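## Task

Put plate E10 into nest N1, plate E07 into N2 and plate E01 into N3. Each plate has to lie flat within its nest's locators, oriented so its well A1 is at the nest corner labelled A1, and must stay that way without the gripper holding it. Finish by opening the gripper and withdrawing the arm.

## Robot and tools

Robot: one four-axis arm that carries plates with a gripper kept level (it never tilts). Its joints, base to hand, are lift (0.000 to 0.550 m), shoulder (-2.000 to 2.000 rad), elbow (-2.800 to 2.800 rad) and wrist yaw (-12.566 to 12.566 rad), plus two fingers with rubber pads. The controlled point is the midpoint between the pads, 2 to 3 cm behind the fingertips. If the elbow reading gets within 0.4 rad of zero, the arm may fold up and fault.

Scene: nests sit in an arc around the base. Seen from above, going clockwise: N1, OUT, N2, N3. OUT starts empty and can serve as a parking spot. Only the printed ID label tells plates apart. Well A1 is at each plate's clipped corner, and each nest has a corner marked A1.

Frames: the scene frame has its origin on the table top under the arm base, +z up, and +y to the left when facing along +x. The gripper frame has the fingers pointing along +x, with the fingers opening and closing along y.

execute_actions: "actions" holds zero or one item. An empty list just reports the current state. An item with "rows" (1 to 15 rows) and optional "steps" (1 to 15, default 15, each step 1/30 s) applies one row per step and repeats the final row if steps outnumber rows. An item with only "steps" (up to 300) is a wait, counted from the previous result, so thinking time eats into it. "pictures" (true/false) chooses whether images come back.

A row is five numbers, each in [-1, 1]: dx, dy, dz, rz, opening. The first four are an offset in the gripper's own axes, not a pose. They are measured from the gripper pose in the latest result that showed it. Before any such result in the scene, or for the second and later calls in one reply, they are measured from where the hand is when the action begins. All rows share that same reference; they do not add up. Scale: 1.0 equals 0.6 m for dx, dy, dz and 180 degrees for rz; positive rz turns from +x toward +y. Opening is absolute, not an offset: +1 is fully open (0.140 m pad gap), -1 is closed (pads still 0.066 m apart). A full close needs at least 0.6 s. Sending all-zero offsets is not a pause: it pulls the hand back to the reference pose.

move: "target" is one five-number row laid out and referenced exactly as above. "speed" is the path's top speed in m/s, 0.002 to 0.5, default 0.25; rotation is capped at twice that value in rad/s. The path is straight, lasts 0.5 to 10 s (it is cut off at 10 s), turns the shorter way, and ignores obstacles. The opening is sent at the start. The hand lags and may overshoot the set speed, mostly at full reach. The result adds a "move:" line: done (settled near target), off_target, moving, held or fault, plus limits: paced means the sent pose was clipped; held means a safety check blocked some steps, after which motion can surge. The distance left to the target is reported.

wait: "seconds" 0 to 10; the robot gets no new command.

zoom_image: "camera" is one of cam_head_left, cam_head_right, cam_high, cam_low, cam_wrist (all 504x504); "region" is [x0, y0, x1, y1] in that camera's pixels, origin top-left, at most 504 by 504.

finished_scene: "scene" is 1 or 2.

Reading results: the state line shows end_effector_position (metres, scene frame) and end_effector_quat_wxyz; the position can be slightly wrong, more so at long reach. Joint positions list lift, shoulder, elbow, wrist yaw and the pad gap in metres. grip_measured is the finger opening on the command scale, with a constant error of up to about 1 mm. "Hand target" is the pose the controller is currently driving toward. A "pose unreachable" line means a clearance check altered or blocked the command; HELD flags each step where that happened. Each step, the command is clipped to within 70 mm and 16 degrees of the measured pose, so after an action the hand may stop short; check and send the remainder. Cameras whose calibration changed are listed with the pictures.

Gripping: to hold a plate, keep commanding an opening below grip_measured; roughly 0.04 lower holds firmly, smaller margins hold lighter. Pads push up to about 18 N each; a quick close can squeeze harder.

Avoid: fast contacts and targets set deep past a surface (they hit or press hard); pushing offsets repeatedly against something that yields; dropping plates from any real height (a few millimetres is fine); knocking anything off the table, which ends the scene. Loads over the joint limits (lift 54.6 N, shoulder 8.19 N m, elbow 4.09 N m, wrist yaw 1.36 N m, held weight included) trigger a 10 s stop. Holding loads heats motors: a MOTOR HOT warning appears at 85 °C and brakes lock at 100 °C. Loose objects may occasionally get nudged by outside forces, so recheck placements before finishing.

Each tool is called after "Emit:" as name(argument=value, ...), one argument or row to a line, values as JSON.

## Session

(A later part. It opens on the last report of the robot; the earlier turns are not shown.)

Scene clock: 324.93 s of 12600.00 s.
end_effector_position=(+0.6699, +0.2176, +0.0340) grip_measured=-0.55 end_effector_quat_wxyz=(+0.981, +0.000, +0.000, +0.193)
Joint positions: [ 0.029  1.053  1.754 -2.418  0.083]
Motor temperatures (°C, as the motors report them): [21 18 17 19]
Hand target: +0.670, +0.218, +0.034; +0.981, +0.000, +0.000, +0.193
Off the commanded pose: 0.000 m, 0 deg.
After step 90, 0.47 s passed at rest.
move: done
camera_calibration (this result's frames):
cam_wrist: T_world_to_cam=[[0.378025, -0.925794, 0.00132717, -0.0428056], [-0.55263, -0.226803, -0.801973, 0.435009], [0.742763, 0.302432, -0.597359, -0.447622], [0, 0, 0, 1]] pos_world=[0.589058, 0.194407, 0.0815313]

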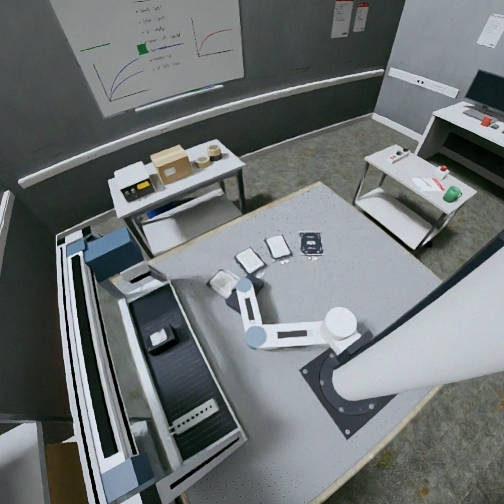

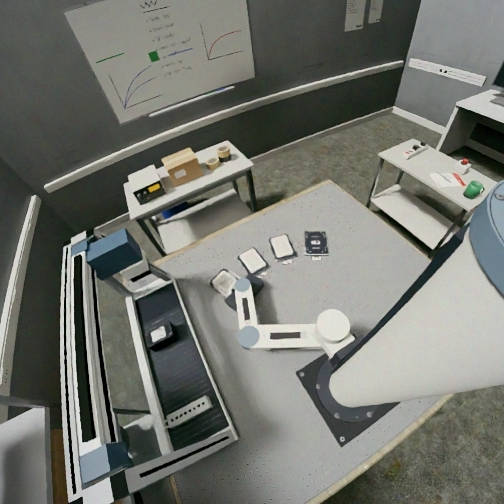

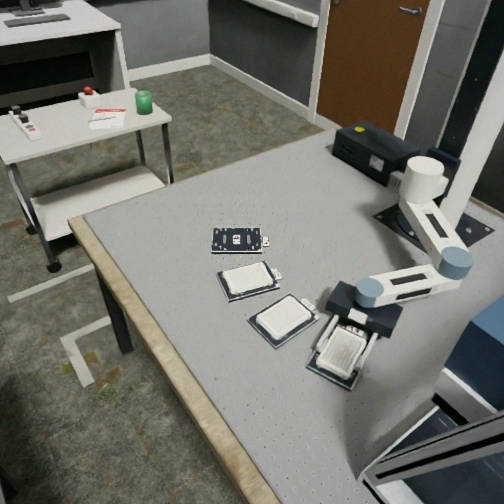

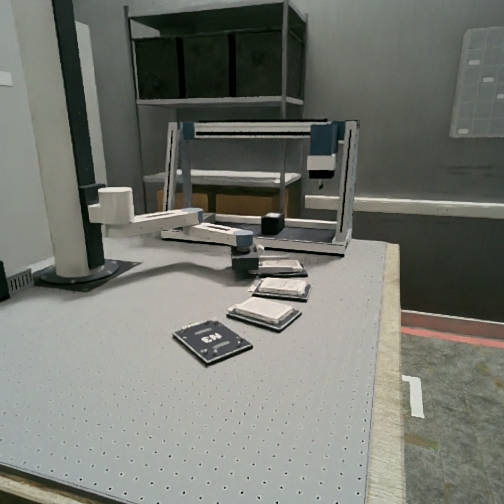

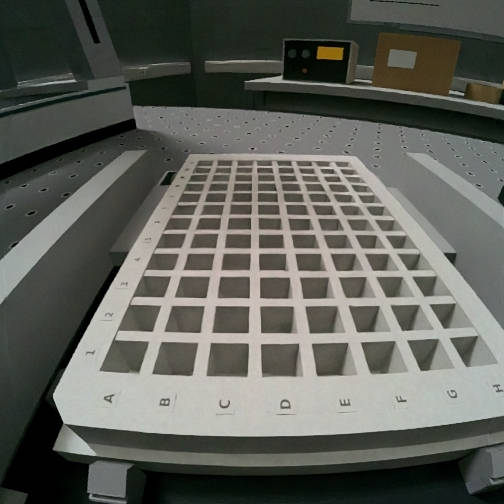

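Emit:
move(
  target=[0,0,0,0,-0.2],
)

Emit:
move(
  target=[0,0,0.1,0,0.6],
)

Emit:
move(
  target=[-0.276,-0.482,0,-0.209,1],
  speed=0.4,
)

Scene clock: 332.10 s of 12600.00 s.
end_effector_position=(+0.6699, +0.2176, +0.0340) grip_measured=-0.20 end_effector_quat_wxyz=(+0.981, +0.000, +0.000, +0.193)
Joint positions: [ 0.029  1.053  1.754 -2.418  0.096]
Motor temperatures (°C, as the motors report them): [21 18 17 19]
Hand target: +0.670, +0.218, +0.034; +0.981, +0.000, +0.000, +0.193
Off the commanded pose: 0.000 m, 0 deg.
After step 90, 3.67 s passed at rest.
move: done
camera_calibration (this result's frames):
cam_wrist: T_world_to_cam=[[0.378026, -0.925794, 0.00132717, -0.0428061], [-0.55263, -0.226803, -0.801973, 0.435009], [0.742763, 0.302433, -0.597359, -0.447622], [0, 0, 0, 1]] pos_world=[0.589058, 0.194407, 0.0815313]

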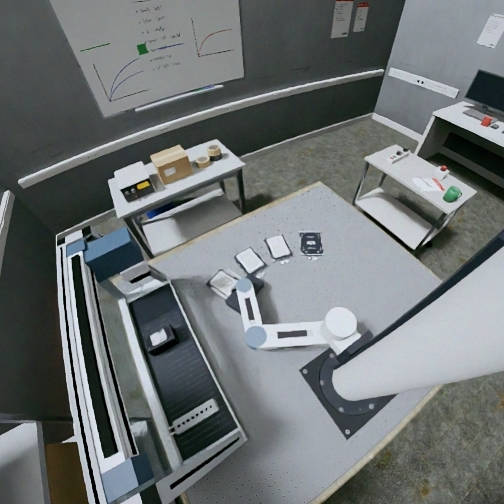

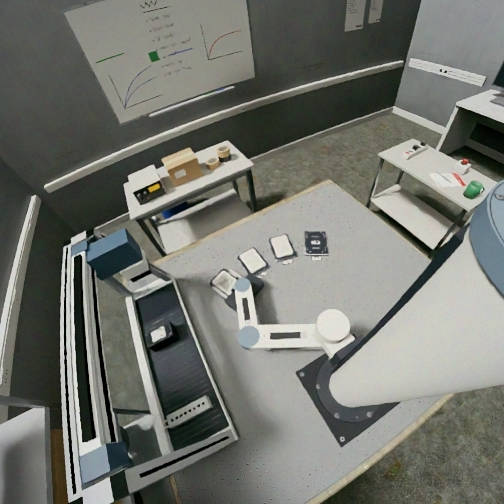

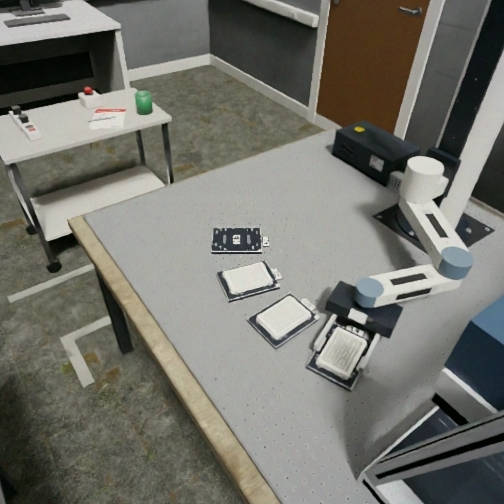

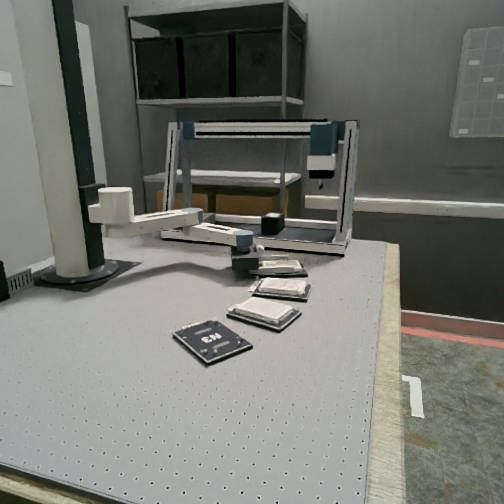

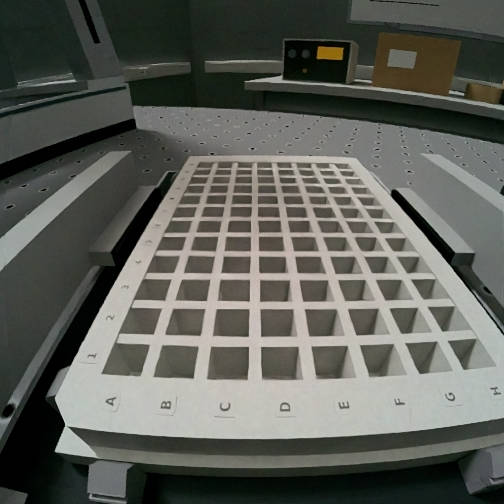

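Scene clock: 332.83 s of 12600.00 s.
end_effector_position=(+0.6699, +0.2176, +0.0941) grip_measured=+0.60 end_effector_quat_wxyz=(+0.981, +0.000, +0.000, +0.193)
Joint positions: [ 0.089  1.053  1.754 -2.418  0.125]
Motor temperatures (°C, as the motors report them): [21 18 17 19]
Hand target: +0.670, +0.218, +0.094; +0.981, +0.000, +0.000, +0.193
Off the commanded pose: 0.000 m, 0 deg.
move: done
camera_calibration (this result's frames):
cam_wrist: T_world_to_cam=[[0.378054, -0.925782, 0.00132717, -0.0428974], [-0.552623, -0.22682, -0.801973, 0.483162], [0.742753, 0.302456, -0.597359, -0.411758], [0, 0, 0, 1]] pos_world=[0.589059, 0.194416, 0.141572]

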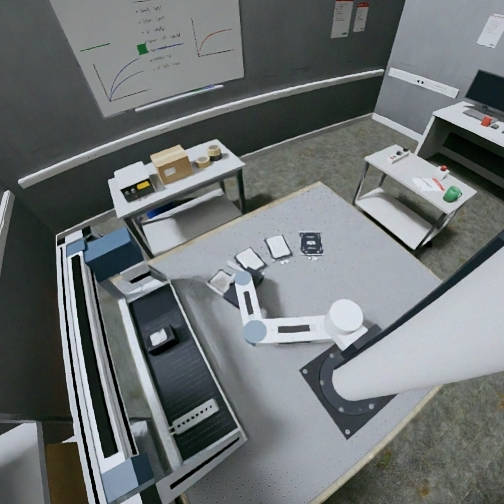

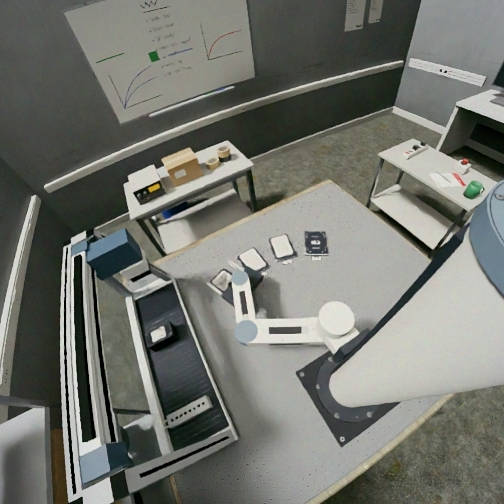

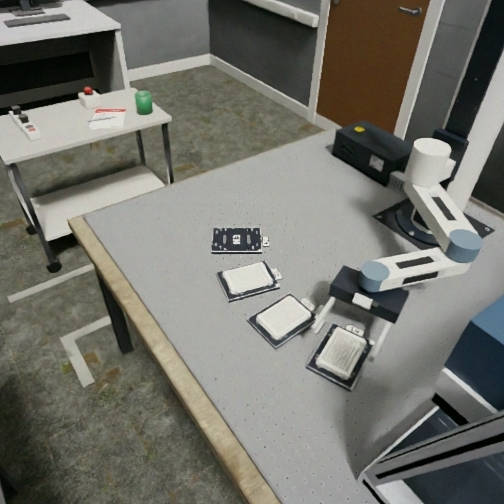

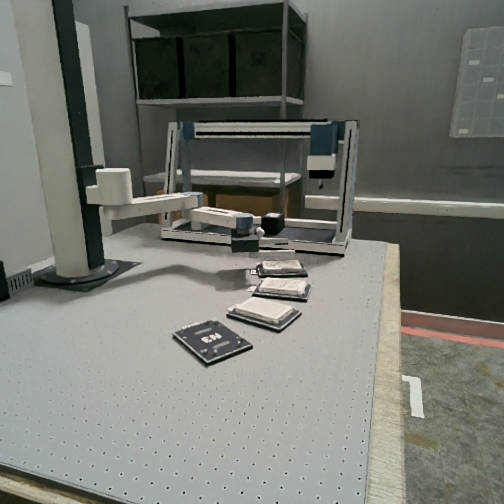

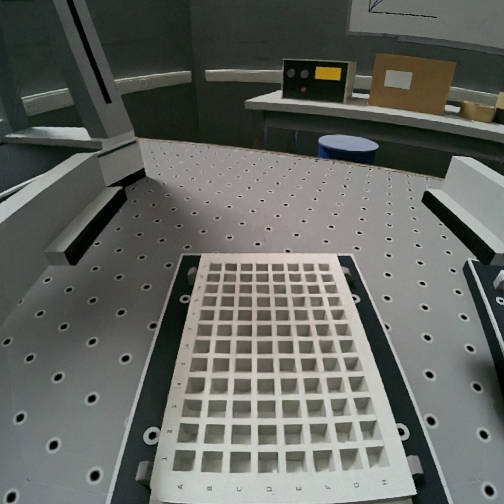

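Scene clock: 334.13 s of 12600.00 s.
end_effector_position=(+0.6262, -0.1129, +0.0941) grip_measured=+1.00 end_effector_quat_wxyz=(+0.991, +0.000, +0.000, -0.133)
Joint positions: [ 0.089  0.567  1.344 -2.178  0.14 ]
Motor temperatures (°C, as the motors report them): [21 18 17 19]
Hand target: +0.626, -0.113, +0.094; +0.991, +0.000, +0.000, -0.133
Off the commanded pose: 0.000 m, 0 deg.
move: done
camera_calibration (this result's frames):
cam_wrist: T_world_to_cam=[[-0.265811, -0.964024, 0.00132717, 0.0665843], [-0.576153, 0.157759, -0.801973, 0.4422], [0.772912, -0.213938, -0.597359, -0.356538], [0, 0, 0, 1]] pos_world=[0.548046, -0.081849, 0.141563]

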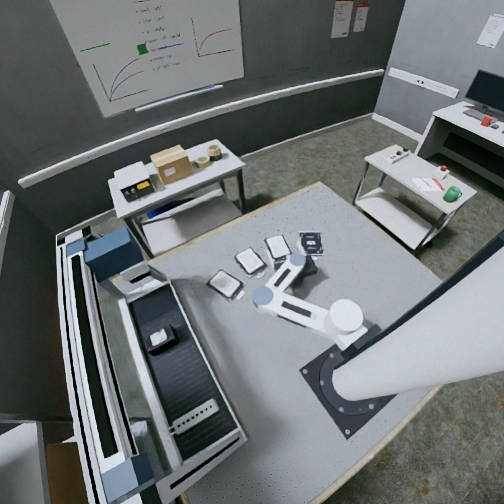

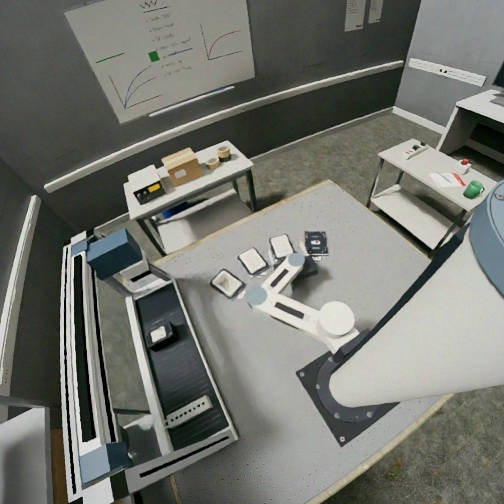

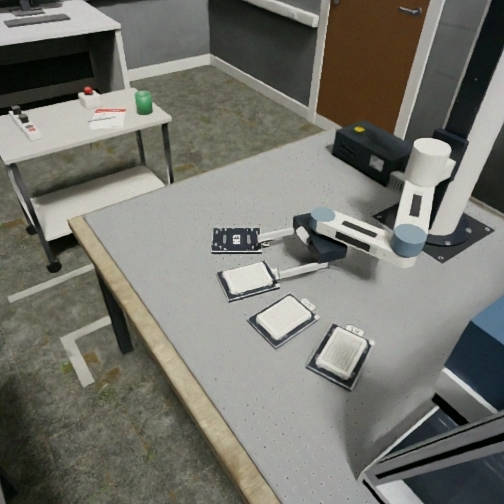

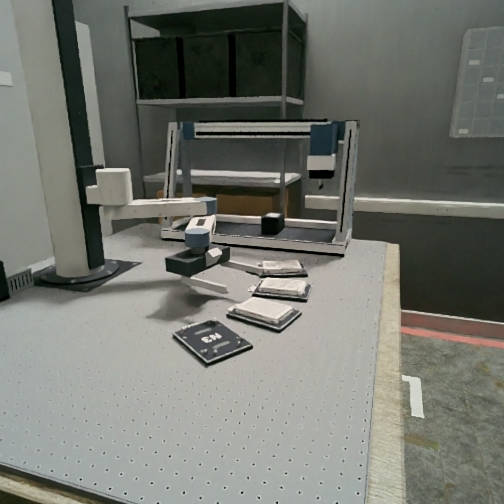

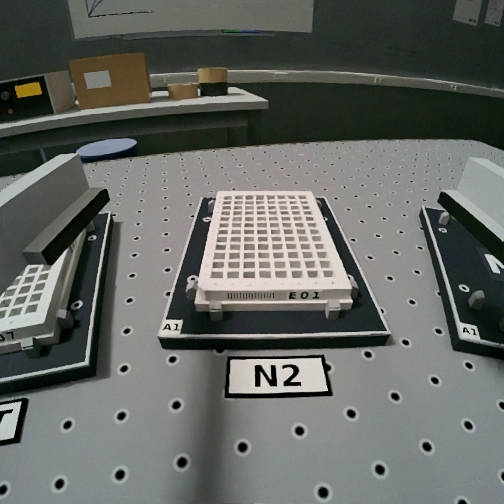

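Emit:
move(
  target=[0.152,-0.002,-0.0545,0.002,1],
)

Scene clock: 351.43 s of 12600.00 s.
end_effector_position=(+0.7139, -0.1382, +0.0613) grip_measured=+1.00 end_effector_quat_wxyz=(+0.991, +0.000, +0.000, -0.130)
Joint positions: [ 0.056  0.339  1.852 -2.453  0.14 ]
Motor temperatures (°C, as the motors report them): [21 18 17 19]
Hand target: +0.714, -0.138, +0.061; +0.991, +0.000, +0.000, -0.130
Off the commanded pose: 0.000 m, 0 deg.
After step 90, 13.50 s passed at rest.
move: done
camera_calibration (this result's frames):
cam_wrist: T_world_to_cam=[[-0.259553, -0.965728, 0.00132717, 0.0607707], [-0.577164, 0.154019, -0.801973, 0.470642], [0.774283, -0.20892, -0.597359, -0.449543], [0, 0, 0, 1]] pos_world=[0.635485, -0.107719, 0.108823]

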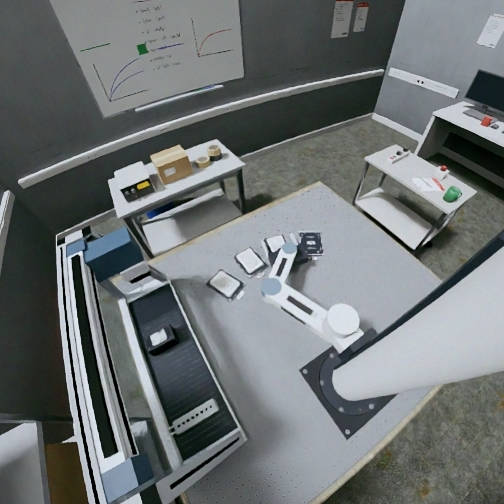

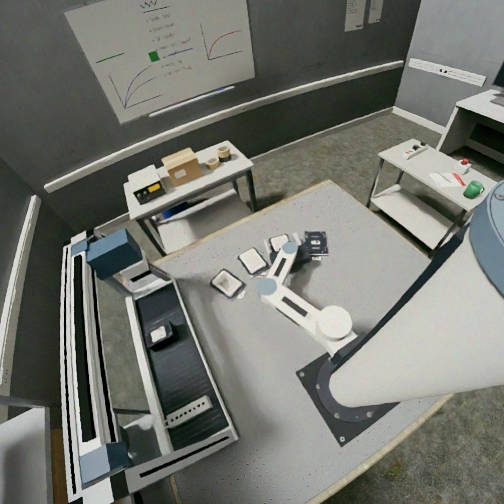

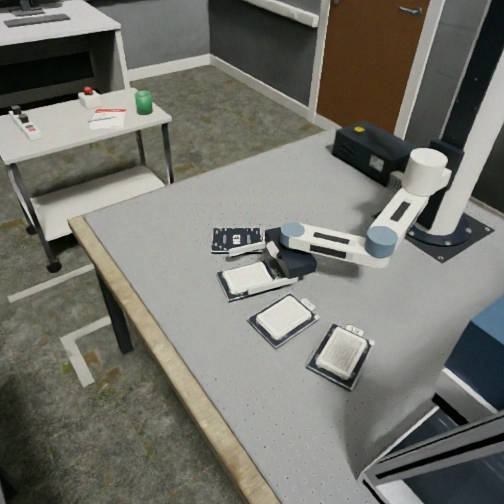

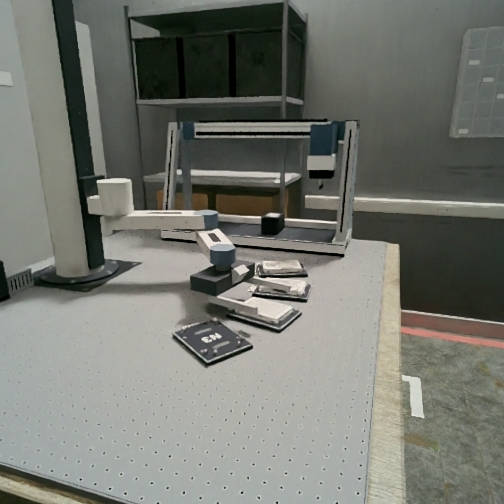

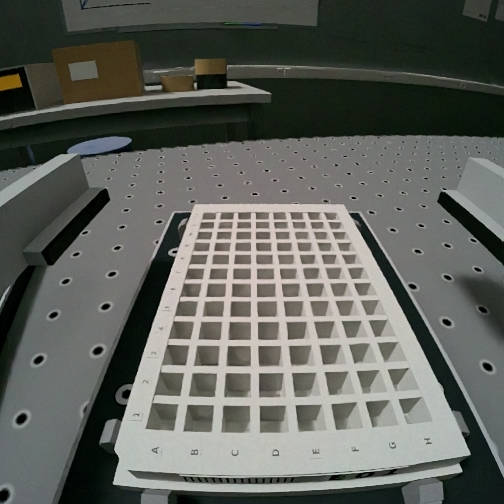

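Emit:
move(
  target=[0.002,0,-0.047,0,1],
  speed=0.08,
)

Emit:
move(
  target=[0,0,0,0,-0.6],
)

Scene clock: 356.13 s of 12600.00 s.
end_effector_position=(+0.7150, -0.1385, +0.0331) grip_measured=+1.00 end_effector_quat_wxyz=(+0.992, +0.000, +0.000, -0.130)
Joint positions: [ 0.028  0.336  1.86  -2.457  0.14 ]
Motor temperatures (°C, as the motors report them): [21 18 17 19]
Hand target: +0.715, -0.139, +0.033; +0.991, +0.000, +0.000, -0.130
Off the commanded pose: 0.000 m, 0 deg.
After step 90, 1.00 s passed at rest.
move: done
camera_calibration (this result's frames):
cam_wrist: T_world_to_cam=[[-0.25923, -0.965815, 0.00132717, 0.0606576], [-0.577215, 0.153826, -0.801973, 0.448708], [0.774353, -0.208661, -0.597359, -0.467373], [0, 0, 0, 1]] pos_world=[0.636637, -0.107961, 0.0805819]

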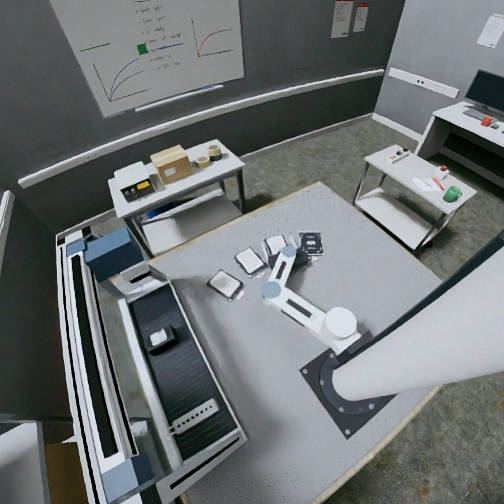

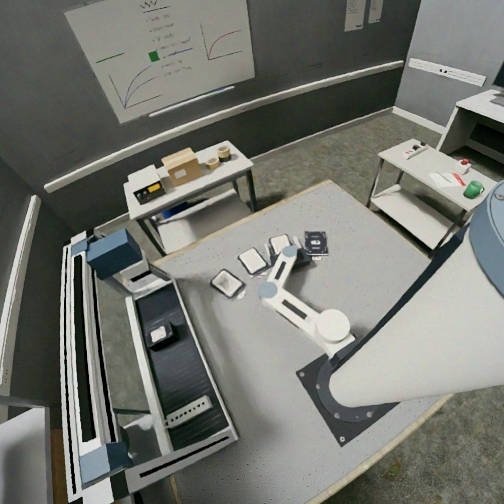

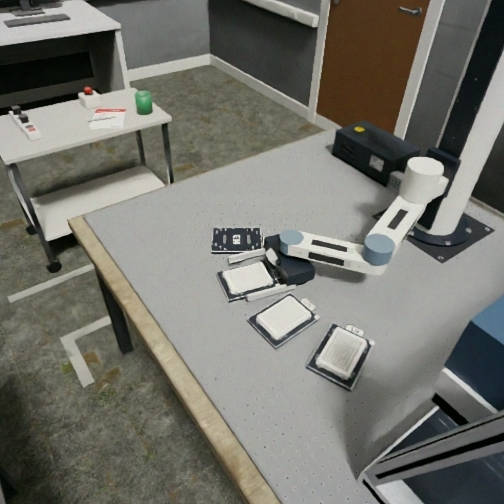

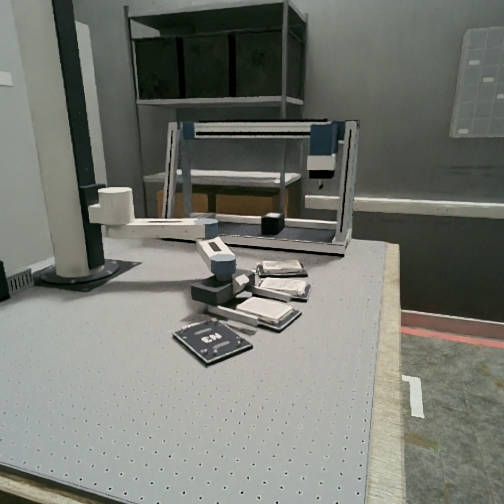

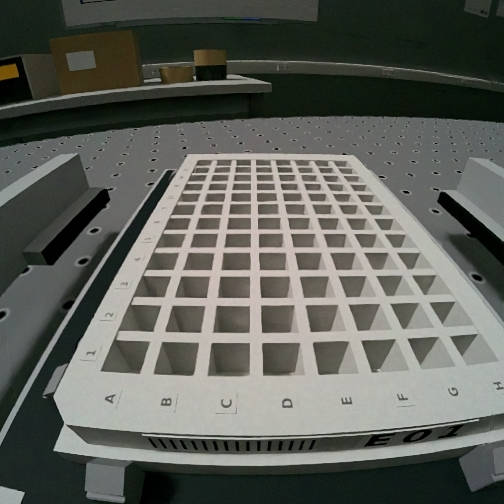

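Scene clock: 356.87 s of 12600.00 s.
end_effector_position=(+0.7150, -0.1384, +0.0332) grip_measured=-0.55 end_effector_quat_wxyz=(+0.992, +0.000, +0.000, -0.130)
Joint positions: [ 0.028  0.336  1.86  -2.456  0.083]
Motor temperatures (°C, as the motors report them): [21 18 17 19]
Hand target: +0.715, -0.138, +0.033; +0.992, +0.000, +0.000, -0.130
Off the commanded pose: 0.000 m, 0 deg.
move: done
camera_calibration (this result's frames):
cam_wrist: T_world_to_cam=[[-0.259076, -0.965856, 0.00132717, 0.060575], [-0.57724, 0.153733, -0.801973, 0.448774], [0.774386, -0.208538, -0.597359, -0.467338], [0, 0, 0, 1]] pos_world=[0.636644, -0.107942, 0.0806555]

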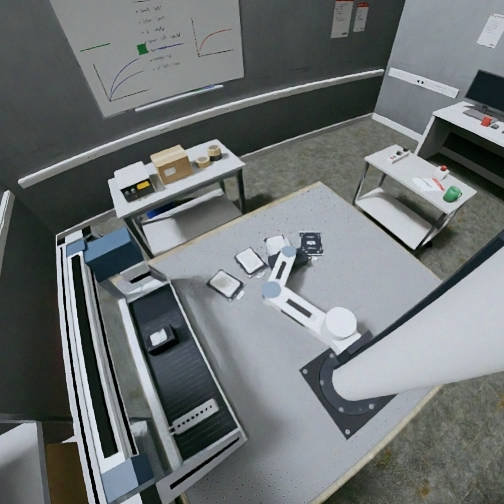

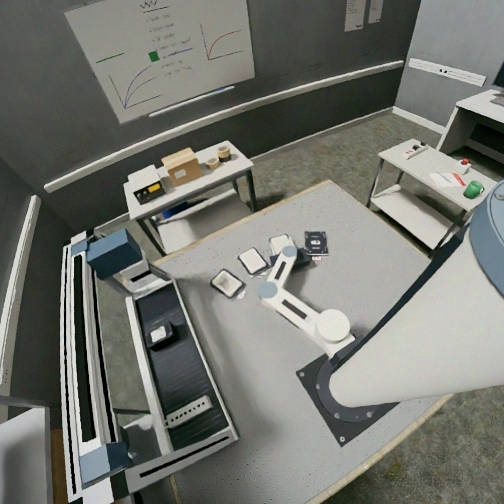

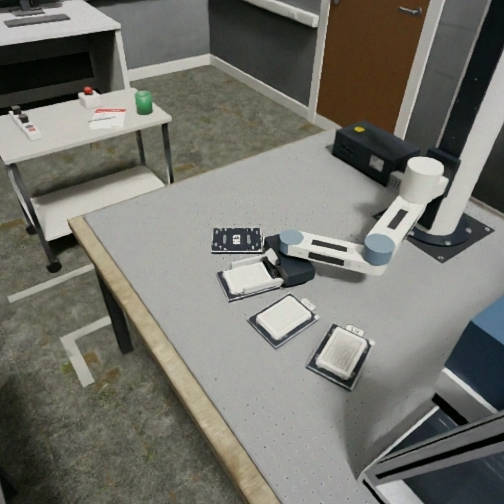

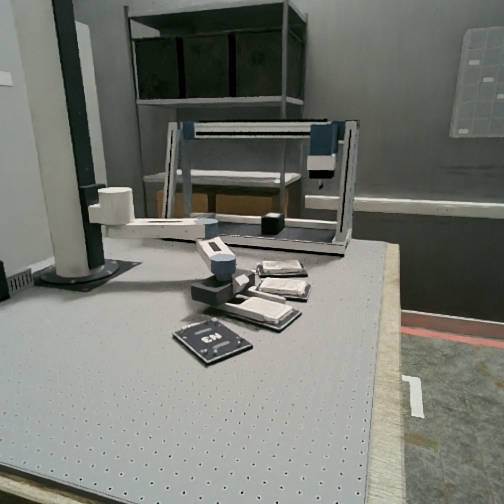

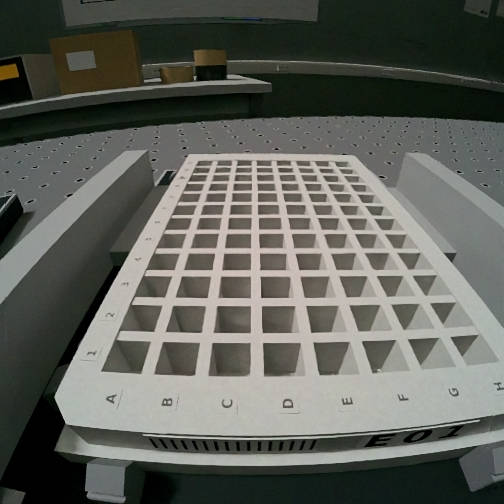

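Emit:
move(
  target=[0,0,0.06,0,-0.6],
  speed=0.12,
)

Emit:
move(
  target=[-0.05,-0.3098,0,-0.1072,-0.6],
)

Emit:
move(
  target=[0,0,-0.045,0,-0.6],
  speed=0.06,
)

Scene clock: 367.30 s of 12600.00 s.
end_effector_position=(+0.7150, -0.1384, +0.0692) grip_measured=-0.55 end_effector_quat_wxyz=(+0.992, +0.000, +0.000, -0.130)
Joint positions: [ 0.064  0.336  1.86  -2.456  0.083]
Motor temperatures (°C, as the motors report them): [21 18 17 19]
Hand target: +0.715, -0.138, +0.069; +0.992, +0.000, +0.000, -0.130
Off the commanded pose: 0.000 m, 0 deg.
After step 90, 6.70 s passed at rest.
move: done
camera_calibration (this result's frames):
cam_wrist: T_world_to_cam=[[-0.259043, -0.965865, 0.00132717, 0.0605139], [-0.577245, 0.153714, -0.801973, 0.477671], [0.774393, -0.208512, -0.597359, -0.445822], [0, 0, 0, 1]] pos_world=[0.636651, -0.107936, 0.116683]

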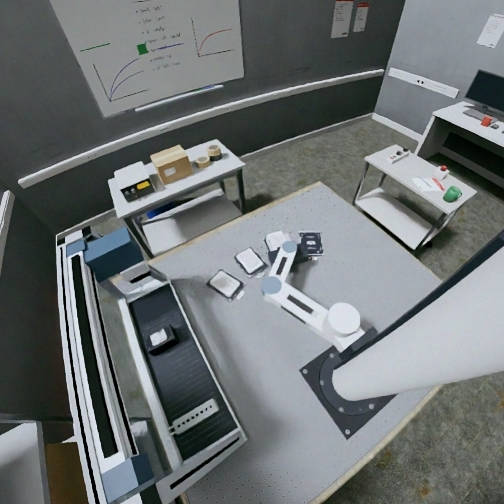

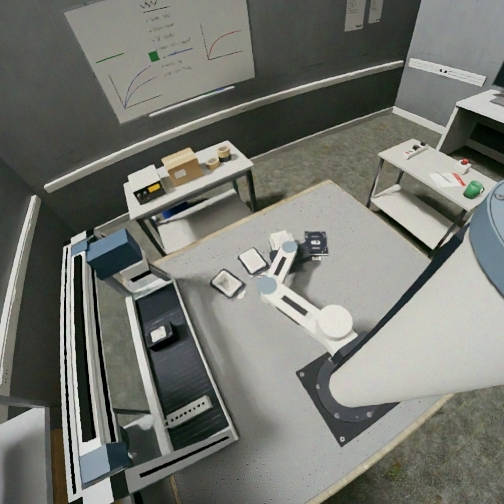

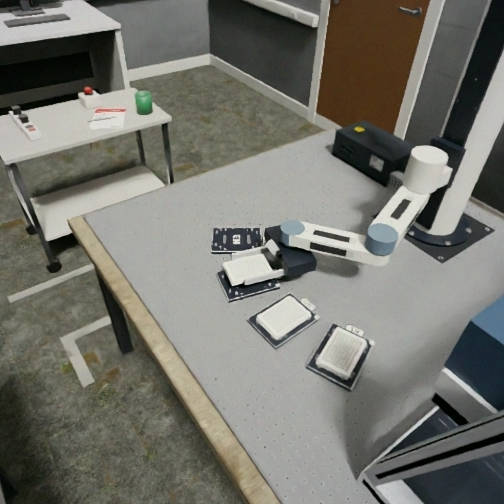

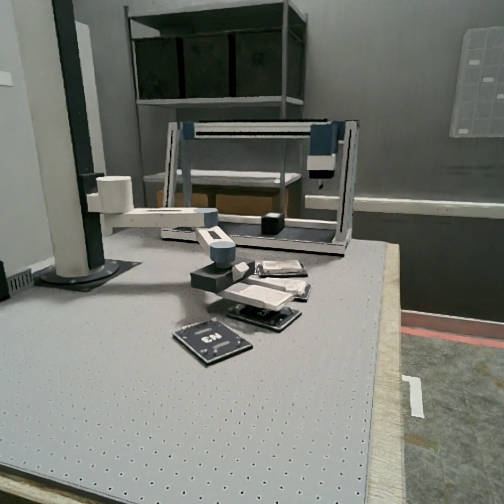

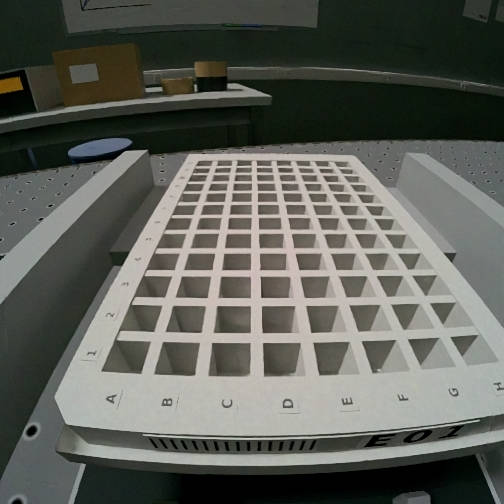

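Scene clock: 368.43 s of 12600.00 s.
end_effector_position=(+0.6380, -0.3104, +0.0692) grip_measured=-0.55 end_effector_quat_wxyz=(+0.956, +0.000, +0.000, -0.294)
Joint positions: [ 0.064 -0.004  1.859 -2.453  0.083]
Motor temperatures (°C, as the motors report them): [21 18 17 19]
Hand target: +0.638, -0.310, +0.069; +0.956, +0.000, +0.000, -0.294
Off the commanded pose: 0.000 m, 0 deg.
move: done
camera_calibration (this result's frames):
cam_wrist: T_world_to_cam=[[-0.563941, -0.825814, 0.00132717, 0.112456], [-0.493909, 0.335997, -0.801973, 0.463029], [0.661834, -0.452921, -0.597359, -0.426049], [0, 0, 0, 1]] pos_world=[0.574087, -0.255676, 0.116683]

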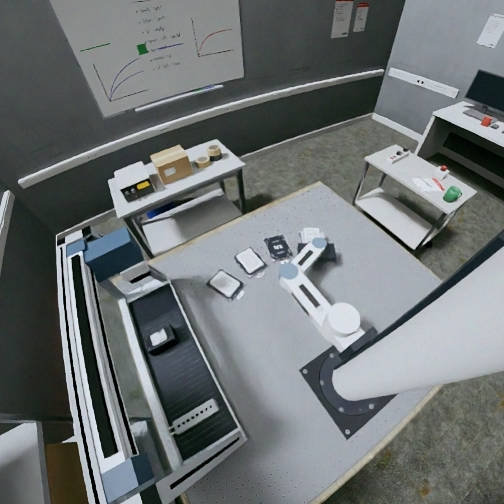

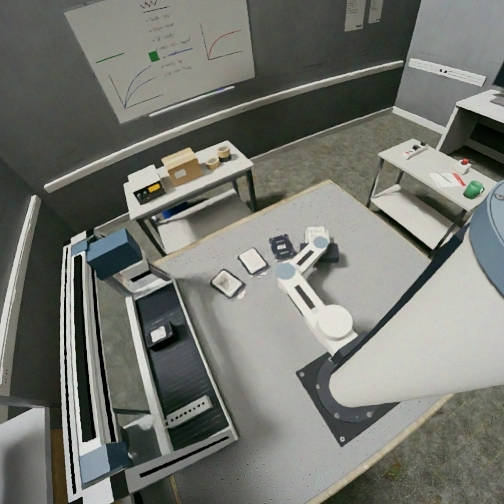

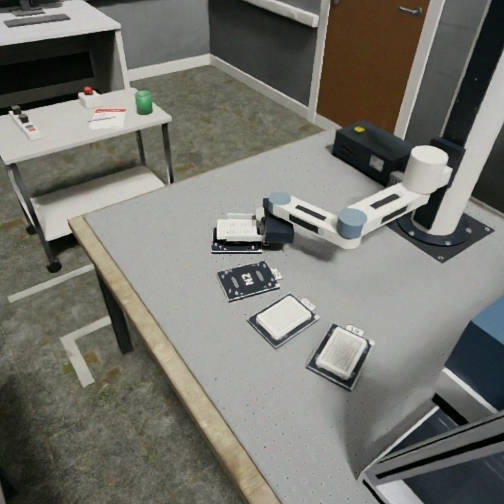

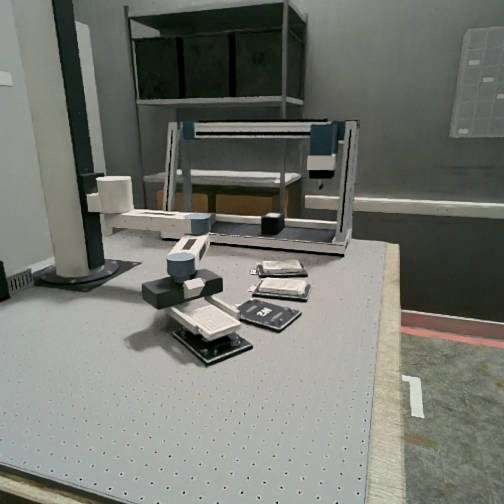

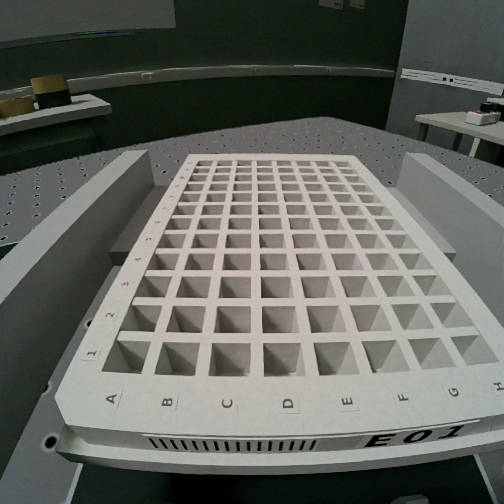

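Scene clock: 369.17 s of 12600.00 s.
end_effector_position=(+0.6380, -0.3104, +0.0421) grip_measured=-0.55 end_effector_quat_wxyz=(+0.956, +0.000, +0.000, -0.294)
Joint positions: [ 0.037 -0.004  1.859 -2.453  0.083]
Motor temperatures (°C, as the motors report them): [21 18 17 19]
Hand target: +0.638, -0.310, +0.042; +0.956, +0.000, +0.000, -0.294
Off the commanded pose: 0.000 m, 0 deg.
move: done
camera_calibration (this result's frames):
cam_wrist: T_world_to_cam=[[-0.563963, -0.825799, 0.00132717, 0.112499], [-0.4939, 0.33601, -0.801973, 0.441331], [0.661822, -0.452938, -0.597359, -0.442206], [0, 0, 0, 1]] pos_world=[0.57408, -0.255682, 0.08963]

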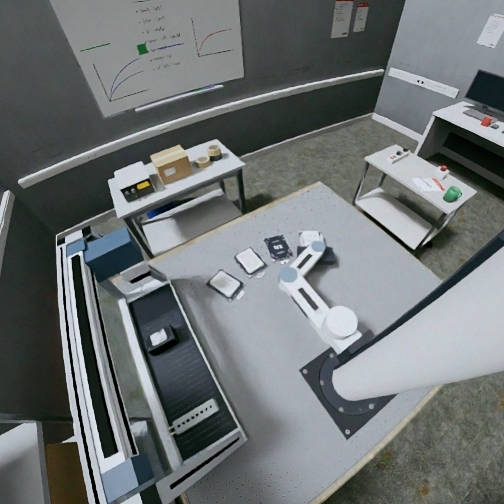

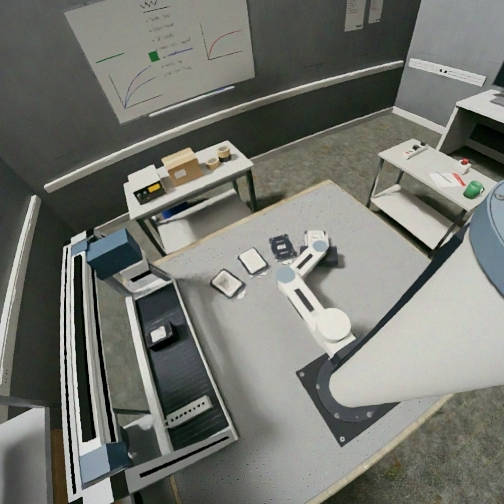

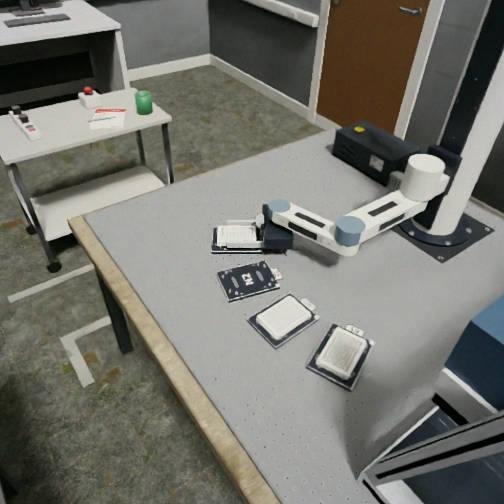

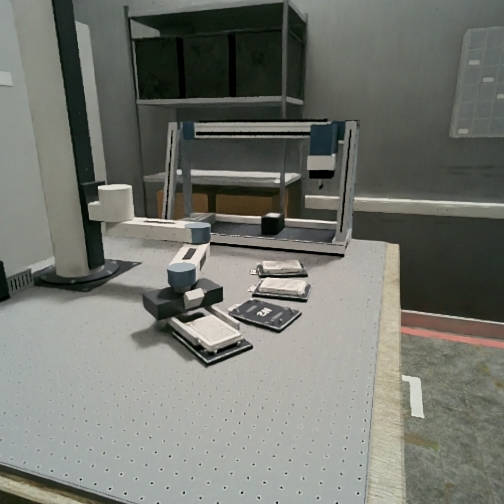

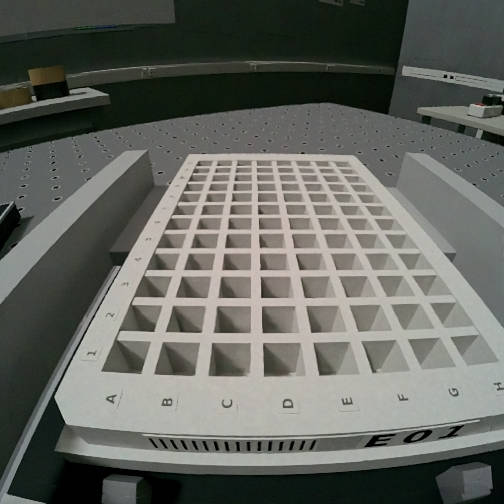

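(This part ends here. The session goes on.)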